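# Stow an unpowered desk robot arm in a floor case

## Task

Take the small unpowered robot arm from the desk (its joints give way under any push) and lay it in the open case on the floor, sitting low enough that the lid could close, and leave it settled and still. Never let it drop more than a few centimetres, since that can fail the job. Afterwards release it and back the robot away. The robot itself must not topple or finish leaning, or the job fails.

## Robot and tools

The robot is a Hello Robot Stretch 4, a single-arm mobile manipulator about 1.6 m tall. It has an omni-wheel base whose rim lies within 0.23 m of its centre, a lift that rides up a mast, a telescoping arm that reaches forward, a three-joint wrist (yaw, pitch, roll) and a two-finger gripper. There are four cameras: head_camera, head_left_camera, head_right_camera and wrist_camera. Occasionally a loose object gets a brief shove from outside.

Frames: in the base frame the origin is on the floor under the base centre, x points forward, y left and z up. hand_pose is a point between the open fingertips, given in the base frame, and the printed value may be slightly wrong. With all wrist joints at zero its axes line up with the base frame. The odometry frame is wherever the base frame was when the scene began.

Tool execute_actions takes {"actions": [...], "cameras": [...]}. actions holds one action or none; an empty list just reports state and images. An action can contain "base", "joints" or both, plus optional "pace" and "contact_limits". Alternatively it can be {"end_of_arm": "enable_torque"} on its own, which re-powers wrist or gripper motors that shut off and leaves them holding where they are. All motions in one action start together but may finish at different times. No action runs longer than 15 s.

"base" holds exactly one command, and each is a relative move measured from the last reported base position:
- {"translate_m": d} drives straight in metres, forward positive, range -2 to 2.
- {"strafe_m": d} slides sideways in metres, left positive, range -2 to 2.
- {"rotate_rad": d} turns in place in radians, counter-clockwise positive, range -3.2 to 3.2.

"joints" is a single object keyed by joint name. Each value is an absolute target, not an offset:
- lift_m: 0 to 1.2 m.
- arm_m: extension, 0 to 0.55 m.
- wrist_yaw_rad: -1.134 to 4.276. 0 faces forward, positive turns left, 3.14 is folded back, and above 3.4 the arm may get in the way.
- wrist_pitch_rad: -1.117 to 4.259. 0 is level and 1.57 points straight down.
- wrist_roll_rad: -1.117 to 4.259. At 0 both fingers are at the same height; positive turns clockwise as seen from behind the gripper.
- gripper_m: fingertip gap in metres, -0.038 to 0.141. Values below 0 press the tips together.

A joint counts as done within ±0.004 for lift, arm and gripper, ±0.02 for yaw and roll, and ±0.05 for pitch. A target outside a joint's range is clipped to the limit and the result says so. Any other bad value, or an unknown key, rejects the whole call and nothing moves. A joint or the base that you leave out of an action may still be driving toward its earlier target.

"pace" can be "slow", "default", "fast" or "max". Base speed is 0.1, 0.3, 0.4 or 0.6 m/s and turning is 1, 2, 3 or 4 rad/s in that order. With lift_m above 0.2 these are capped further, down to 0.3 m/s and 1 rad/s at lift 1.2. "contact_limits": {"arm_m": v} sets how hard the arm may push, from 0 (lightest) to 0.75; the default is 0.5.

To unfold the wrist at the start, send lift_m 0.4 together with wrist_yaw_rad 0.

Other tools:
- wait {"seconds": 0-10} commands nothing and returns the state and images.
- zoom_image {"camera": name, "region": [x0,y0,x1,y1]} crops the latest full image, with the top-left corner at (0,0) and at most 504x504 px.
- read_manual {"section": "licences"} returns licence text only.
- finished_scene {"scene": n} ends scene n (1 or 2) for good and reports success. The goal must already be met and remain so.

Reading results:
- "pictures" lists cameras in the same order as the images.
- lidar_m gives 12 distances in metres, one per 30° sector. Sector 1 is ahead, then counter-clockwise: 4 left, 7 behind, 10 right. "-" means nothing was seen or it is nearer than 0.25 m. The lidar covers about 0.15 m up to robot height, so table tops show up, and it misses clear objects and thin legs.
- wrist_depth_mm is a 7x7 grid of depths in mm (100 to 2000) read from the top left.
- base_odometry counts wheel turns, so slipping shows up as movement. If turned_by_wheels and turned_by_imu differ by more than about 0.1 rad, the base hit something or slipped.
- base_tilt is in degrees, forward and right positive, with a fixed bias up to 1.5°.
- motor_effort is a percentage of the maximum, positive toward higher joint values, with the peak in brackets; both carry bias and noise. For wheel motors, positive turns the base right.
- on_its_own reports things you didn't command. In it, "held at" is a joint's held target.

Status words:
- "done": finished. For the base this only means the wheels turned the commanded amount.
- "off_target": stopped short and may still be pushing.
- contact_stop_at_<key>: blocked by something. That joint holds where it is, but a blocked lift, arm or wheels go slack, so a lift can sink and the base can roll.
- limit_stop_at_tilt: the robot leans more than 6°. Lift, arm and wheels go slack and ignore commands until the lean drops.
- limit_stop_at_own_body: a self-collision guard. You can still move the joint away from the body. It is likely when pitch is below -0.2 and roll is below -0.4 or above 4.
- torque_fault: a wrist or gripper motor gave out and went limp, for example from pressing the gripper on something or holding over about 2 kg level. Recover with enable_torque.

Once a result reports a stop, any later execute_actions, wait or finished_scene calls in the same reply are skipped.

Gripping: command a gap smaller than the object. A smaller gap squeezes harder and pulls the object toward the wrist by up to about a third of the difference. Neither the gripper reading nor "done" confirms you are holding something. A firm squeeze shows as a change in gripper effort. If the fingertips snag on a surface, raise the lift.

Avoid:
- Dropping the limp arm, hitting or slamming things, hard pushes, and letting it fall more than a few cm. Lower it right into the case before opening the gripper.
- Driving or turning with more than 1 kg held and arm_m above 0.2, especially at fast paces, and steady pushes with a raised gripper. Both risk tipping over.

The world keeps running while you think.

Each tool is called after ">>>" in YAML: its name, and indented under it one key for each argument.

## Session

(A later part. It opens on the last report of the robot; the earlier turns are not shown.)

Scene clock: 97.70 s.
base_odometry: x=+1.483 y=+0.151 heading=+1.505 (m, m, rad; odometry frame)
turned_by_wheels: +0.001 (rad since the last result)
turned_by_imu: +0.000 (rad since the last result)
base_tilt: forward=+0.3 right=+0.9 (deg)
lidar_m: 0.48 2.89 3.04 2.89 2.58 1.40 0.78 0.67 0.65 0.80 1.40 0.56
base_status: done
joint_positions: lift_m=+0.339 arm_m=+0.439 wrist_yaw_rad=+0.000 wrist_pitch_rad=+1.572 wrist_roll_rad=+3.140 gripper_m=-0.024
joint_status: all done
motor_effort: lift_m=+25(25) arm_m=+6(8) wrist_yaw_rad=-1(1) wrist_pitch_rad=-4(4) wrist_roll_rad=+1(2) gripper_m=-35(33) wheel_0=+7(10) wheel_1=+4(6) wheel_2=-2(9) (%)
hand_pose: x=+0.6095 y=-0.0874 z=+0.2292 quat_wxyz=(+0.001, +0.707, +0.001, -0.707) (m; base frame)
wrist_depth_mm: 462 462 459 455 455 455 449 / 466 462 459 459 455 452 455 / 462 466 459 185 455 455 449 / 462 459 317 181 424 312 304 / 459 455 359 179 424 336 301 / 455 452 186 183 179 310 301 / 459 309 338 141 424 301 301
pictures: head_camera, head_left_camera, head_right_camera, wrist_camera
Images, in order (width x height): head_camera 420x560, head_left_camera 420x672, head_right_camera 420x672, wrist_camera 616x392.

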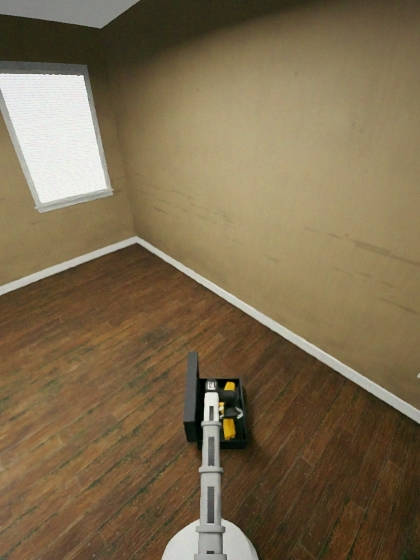

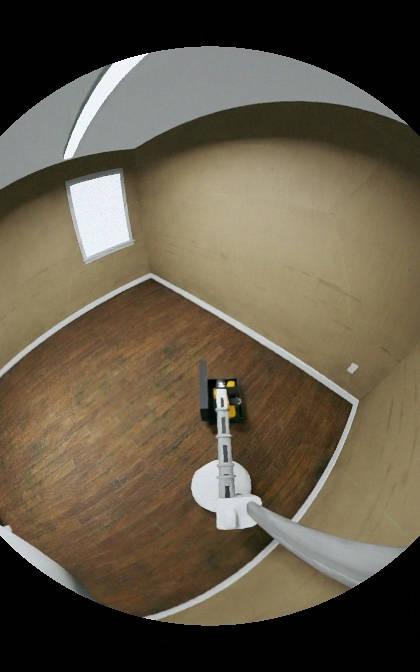

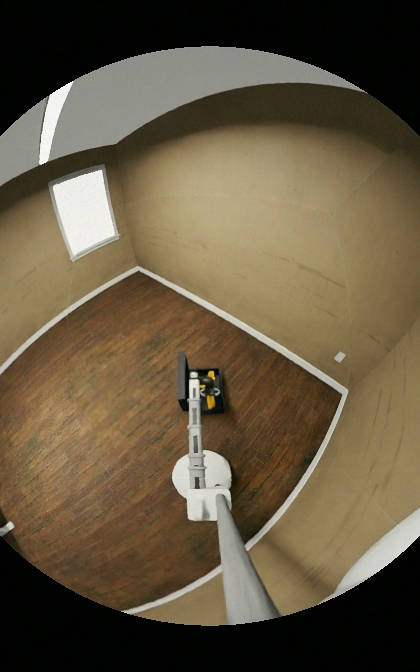

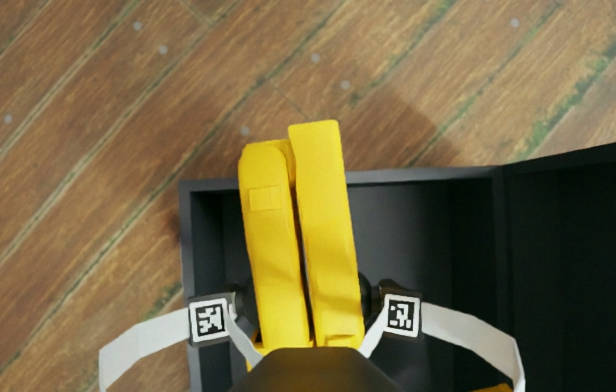

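Lateral OK (.095/.15). Forward 0.05.

>>> execute_actions:
  actions:
    - {"joints":{"arm_m":0.49,"lift_m":0.31},"pace":"slow"}
  cameras: []

>>> execute_actions:
  actions:
    - {"joints":{"lift_m":0.24},"pace":"slow"}
  cameras: ["wrist_camera","head_camera"]

>>> zoom_image:
  camera: "head_camera"
  region: [150,330,290,470]

Scene clock: 102.97 s.
base_odometry: x=+1.483 y=+0.151 heading=+1.505 (m, m, rad; odometry frame)
turned_by_wheels: +0.000 (rad since the last result)
turned_by_imu: +0.000 (rad since the last result)
base_tilt: forward=+0.2 right=+0.9 (deg)
lidar_m: 0.51 2.85 3.05 2.95 2.60 1.35 0.80 0.68 0.66 0.79 1.39 0.54
base_status: not commanded
joint_positions: lift_m=+0.310 arm_m=+0.489 wrist_yaw_rad=+0.000 wrist_pitch_rad=+1.572 wrist_roll_rad=+3.140 gripper_m=-0.024
joint_status: all done
motor_effort: lift_m=+17(23) arm_m=+7(6) wrist_yaw_rad=-1(1) wrist_pitch_rad=-3(4) wrist_roll_rad=+1(1) gripper_m=-37(34) wheel_0=+7(7) wheel_1=+4(4) wheel_2=-2(2) (%)
hand_pose: x=+0.6594 y=-0.0874 z=+0.1998 quat_wxyz=(+0.001, +0.707, +0.001, -0.707) (m; base frame)
wrist_depth_mm: 433 433 427 427 427 424 421 / 430 430 430 427 424 424 347 / 433 430 307 185 397 307 274 / 430 427 330 182 397 332 273 / 430 430 357 180 397 338 272 / 427 427 187 182 179 293 271 / 427 293 301 141 397 282 271
pictures: none
No camera images: the call's "cameras" was empty. Leave "cameras" out to get every camera's image.

Scene clock: 104.43 s.
base_odometry: x=+1.483 y=+0.151 heading=+1.505 (m, m, rad; odometry frame)
turned_by_wheels: +0.000 (rad since the last result)
turned_by_imu: +0.000 (rad since the last result)
base_tilt: forward=+0.2 right=+0.9 (deg)
lidar_m: 0.52 2.93 3.04 2.93 2.61 1.37 0.79 0.66 0.66 0.81 1.40 0.53
base_status: not commanded
joint_positions: lift_m=+0.240 arm_m=+0.489 wrist_yaw_rad=+0.000 wrist_pitch_rad=+1.572 wrist_roll_rad=+3.140 gripper_m=-0.024
joint_status: all done
motor_effort: lift_m=+17(18) arm_m=+7(7) wrist_yaw_rad=+0(1) wrist_pitch_rad=-5(3) wrist_roll_rad=+2(1) gripper_m=-35(35) wheel_0=+7(7) wheel_1=+4(4) wheel_2=-2(2) (%)
hand_pose: x=+0.6594 y=-0.0874 z=+0.1298 quat_wxyz=(+0.001, +0.707, +0.001, -0.707) (m; base frame)
wrist_depth_mm: 359 359 359 355 355 353 349 / 357 359 238 250 232 236 225 / 359 252 307 184 327 306 233 / 359 270 325 181 329 325 237 / 355 265 329 179 325 324 240 / 357 258 186 182 179 293 240 / 353 189 303 141 320 272 240
pictures: head_camera, wrist_camera
Images, in order (width x height): head_camera 420x560, wrist_camera 616x392.

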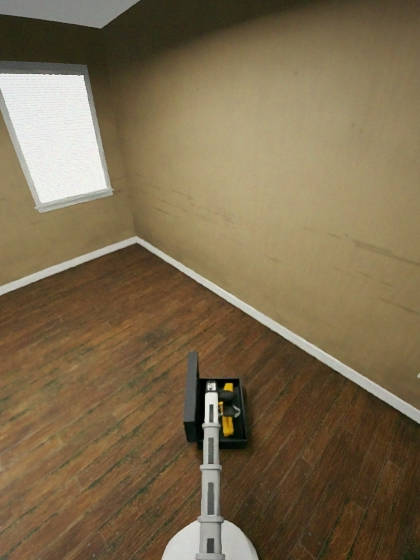

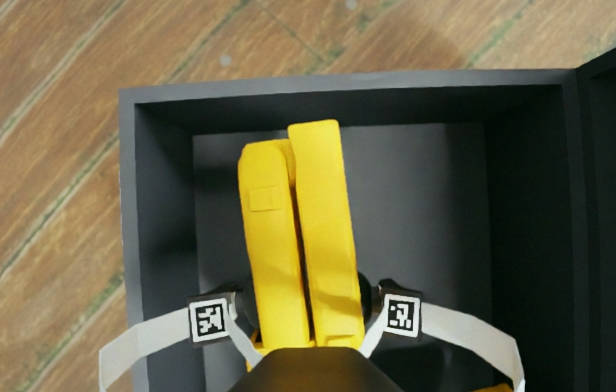

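Region (150, 330, 290, 470) of head_camera's 420x560 image, scaled by 3.600, with more detail than that image has.

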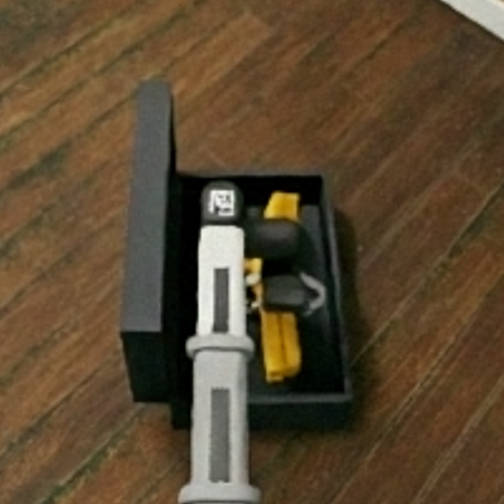

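>>> execute_actions:
  actions:
    - {"joints":{"lift_m":0.178},"pace":"slow"}
  cameras: []

>>> execute_actions:
  actions:
    - {"joints":{"gripper_m":0.08}}
  cameras: []

>>> execute_actions:
  actions:
    - {"joints":{"lift_m":0.36}}
  cameras: []

>>> execute_actions:
  actions:
    - {"base":{"translate_m":-0.25},"joints":{"arm_m":0.0,"wrist_roll_rad":0,"wrist_pitch_rad":0.7}}
  cameras: ["wrist_camera","head_camera"]

Scene clock: 110.80 s.
base_odometry: x=+1.483 y=+0.151 heading=+1.505 (m, m, rad; odometry frame)
turned_by_wheels: +0.000 (rad since the last result)
turned_by_imu: +0.000 (rad since the last result)
base_tilt: forward=+0.2 right=+0.9 (deg)
lidar_m: 0.50 2.91 3.05 2.93 2.56 1.40 0.77 0.67 0.67 0.77 1.40 0.55
base_status: not commanded
joint_positions: lift_m=+0.178 arm_m=+0.489 wrist_yaw_rad=+0.000 wrist_pitch_rad=+1.572 wrist_roll_rad=+3.140 gripper_m=-0.024
joint_status: all done
motor_effort: lift_m=+17(17) arm_m=+7(6) wrist_yaw_rad=+0(0) wrist_pitch_rad=-5(4) wrist_roll_rad=+1(1) gripper_m=-35(35) wheel_0=+7(7) wheel_1=+4(3) wheel_2=-2(2) (%)
hand_pose: x=+0.6595 y=-0.0874 z=+0.0679 quat_wxyz=(+0.001, +0.707, +0.001, -0.707) (m; base frame)
wrist_depth_mm: 297 294 224 155 157 158 161 / 165 181 194 203 209 213 214 / 165 215 267 186 266 264 234 / 163 213 267 183 264 264 237 / 161 208 265 180 265 263 239 / 159 190 186 182 178 262 240 / 291 163 265 141 262 260 239
pictures: none
No camera images: the call's "cameras" was empty. Leave "cameras" out to get every camera's image.

Scene clock: 112.57 s.
base_odometry: x=+1.483 y=+0.151 heading=+1.505 (m, m, rad; odometry frame)
turned_by_wheels: +0.000 (rad since the last result)
turned_by_imu: +0.000 (rad since the last result)
base_tilt: forward=+0.4 right=+1.0 (deg)
lidar_m: 0.50 2.93 3.04 2.93 2.56 1.36 0.81 0.67 0.66 0.81 1.39 0.55
base_status: not commanded
joint_positions: lift_m=+0.178 arm_m=+0.489 wrist_yaw_rad=+0.000 wrist_pitch_rad=+1.570 wrist_roll_rad=+3.140 gripper_m=+0.080
joint_status: all done
motor_effort: lift_m=+17(17) arm_m=+7(7) wrist_yaw_rad=+0(1) wrist_pitch_rad=+1(4) wrist_roll_rad=+0(2) gripper_m=-4(35) wheel_0=+7(7) wheel_1=+3(4) wheel_2=-2(2) (%)
hand_pose: x=+0.6599 y=-0.0874 z=+0.0679 quat_wxyz=(+0.001, +0.707, +0.001, -0.707) (m; base frame)
wrist_depth_mm: 297 298 156 156 158 159 164 / 165 185 198 206 213 217 219 / 164 214 268 266 265 264 234 / 163 211 266 205 265 264 237 / 161 208 267 204 265 264 240 / 293 204 198 206 196 263 240 / 294 175 266 123 265 264 241
pictures: none
No camera images: the call's "cameras" was empty. Leave "cameras" out to get every camera's image.

Scene clock: 114.40 s.
base_odometry: x=+1.483 y=+0.151 heading=+1.505 (m, m, rad; odometry frame)
turned_by_wheels: +0.000 (rad since the last result)
turned_by_imu: +0.000 (rad since the last result)
base_tilt: forward=+0.3 right=+0.9 (deg)
lidar_m: 0.50 2.86 3.05 2.95 2.59 1.41 0.80 0.65 0.66 0.81 1.39 0.56
base_status: not commanded
joint_positions: lift_m=+0.360 arm_m=+0.489 wrist_yaw_rad=+0.000 wrist_pitch_rad=+1.570 wrist_roll_rad=+3.140 gripper_m=+0.080
joint_status: all done
motor_effort: lift_m=+22(23) arm_m=+7(7) wrist_yaw_rad=+0(0) wrist_pitch_rad=+2(0) wrist_roll_rad=+0(1) gripper_m=-3(5) wheel_0=+7(7) wheel_1=+3(3) wheel_2=-2(2) (%)
hand_pose: x=+0.6599 y=-0.0874 z=+0.2494 quat_wxyz=(+0.001, +0.707, +0.001, -0.707) (m; base frame)
wrist_depth_mm: 480 480 484 480 473 473 473 / 480 484 480 477 477 473 375 / 480 484 427 449 430 334 315 / 484 480 455 397 449 334 310 / 480 480 449 394 449 338 315 / 477 477 198 389 213 334 322 / 480 473 433 123 368 322 322
pictures: none
No camera images: the call's "cameras" was empty. Leave "cameras" out to get every camera's image.

Scene clock: 116.90 s.
base_odometry: x=+1.467 y=-0.099 heading=+1.505 (m, m, rad; odometry frame)
turned_by_wheels: -0.001 (rad since the last result)
turned_by_imu: +0.000 (rad since the last result)
base_tilt: forward=+0.2 right=+1.0 (deg)
lidar_m: 0.75 3.21 3.23 2.72 2.46 1.01 0.59 0.49 0.46 0.57 1.04 1.58
base_status: done
joint_positions: lift_m=+0.360 arm_m=+0.002 wrist_yaw_rad=+0.000 wrist_pitch_rad=+0.702 wrist_roll_rad=+0.000 gripper_m=+0.080
joint_status: all done
motor_effort: lift_m=+22(22) arm_m=-7(6) wrist_yaw_rad=+1(1) wrist_pitch_rad=-6(5) wrist_roll_rad=-1(3) gripper_m=-5(3) wheel_0=-5(6) wheel_1=-1(9) wheel_2=+1(11) (%)
hand_pose: x=+0.3930 y=-0.0875 z=+0.3517 quat_wxyz=(+0.939, +0.000, +0.344, +0.000) (m; base frame)
wrist_depth_mm: - - 842 1808 1499 1281 1098 / 1661 1576 866 1464 1464 1281 1160 / 1205 1182 831 931 1078 1078 1042 / 946 917 707 707 842 854 831 / 788 759 750 732 732 715 707 / 654 647 199 647 215 609 603 / 580 564 564 123 554 530 535
pictures: head_camera, wrist_camera
Images, in order (width x height): head_camera 420x560, wrist_camera 616x392.

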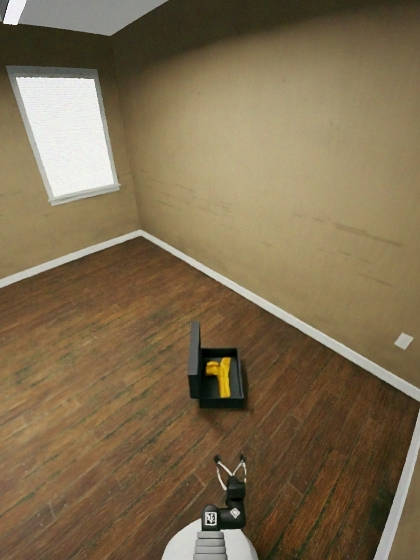

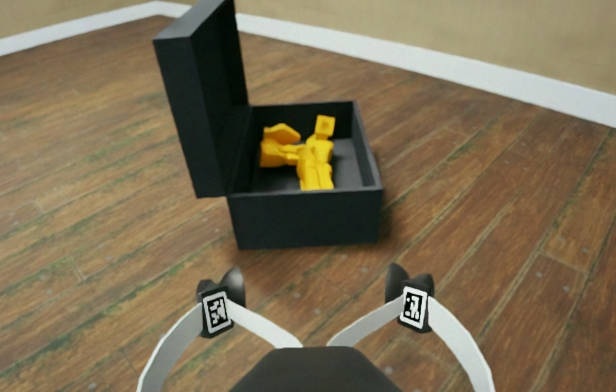

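>>> finished_scene:
  scene: 2

The scene is finished: the task was done.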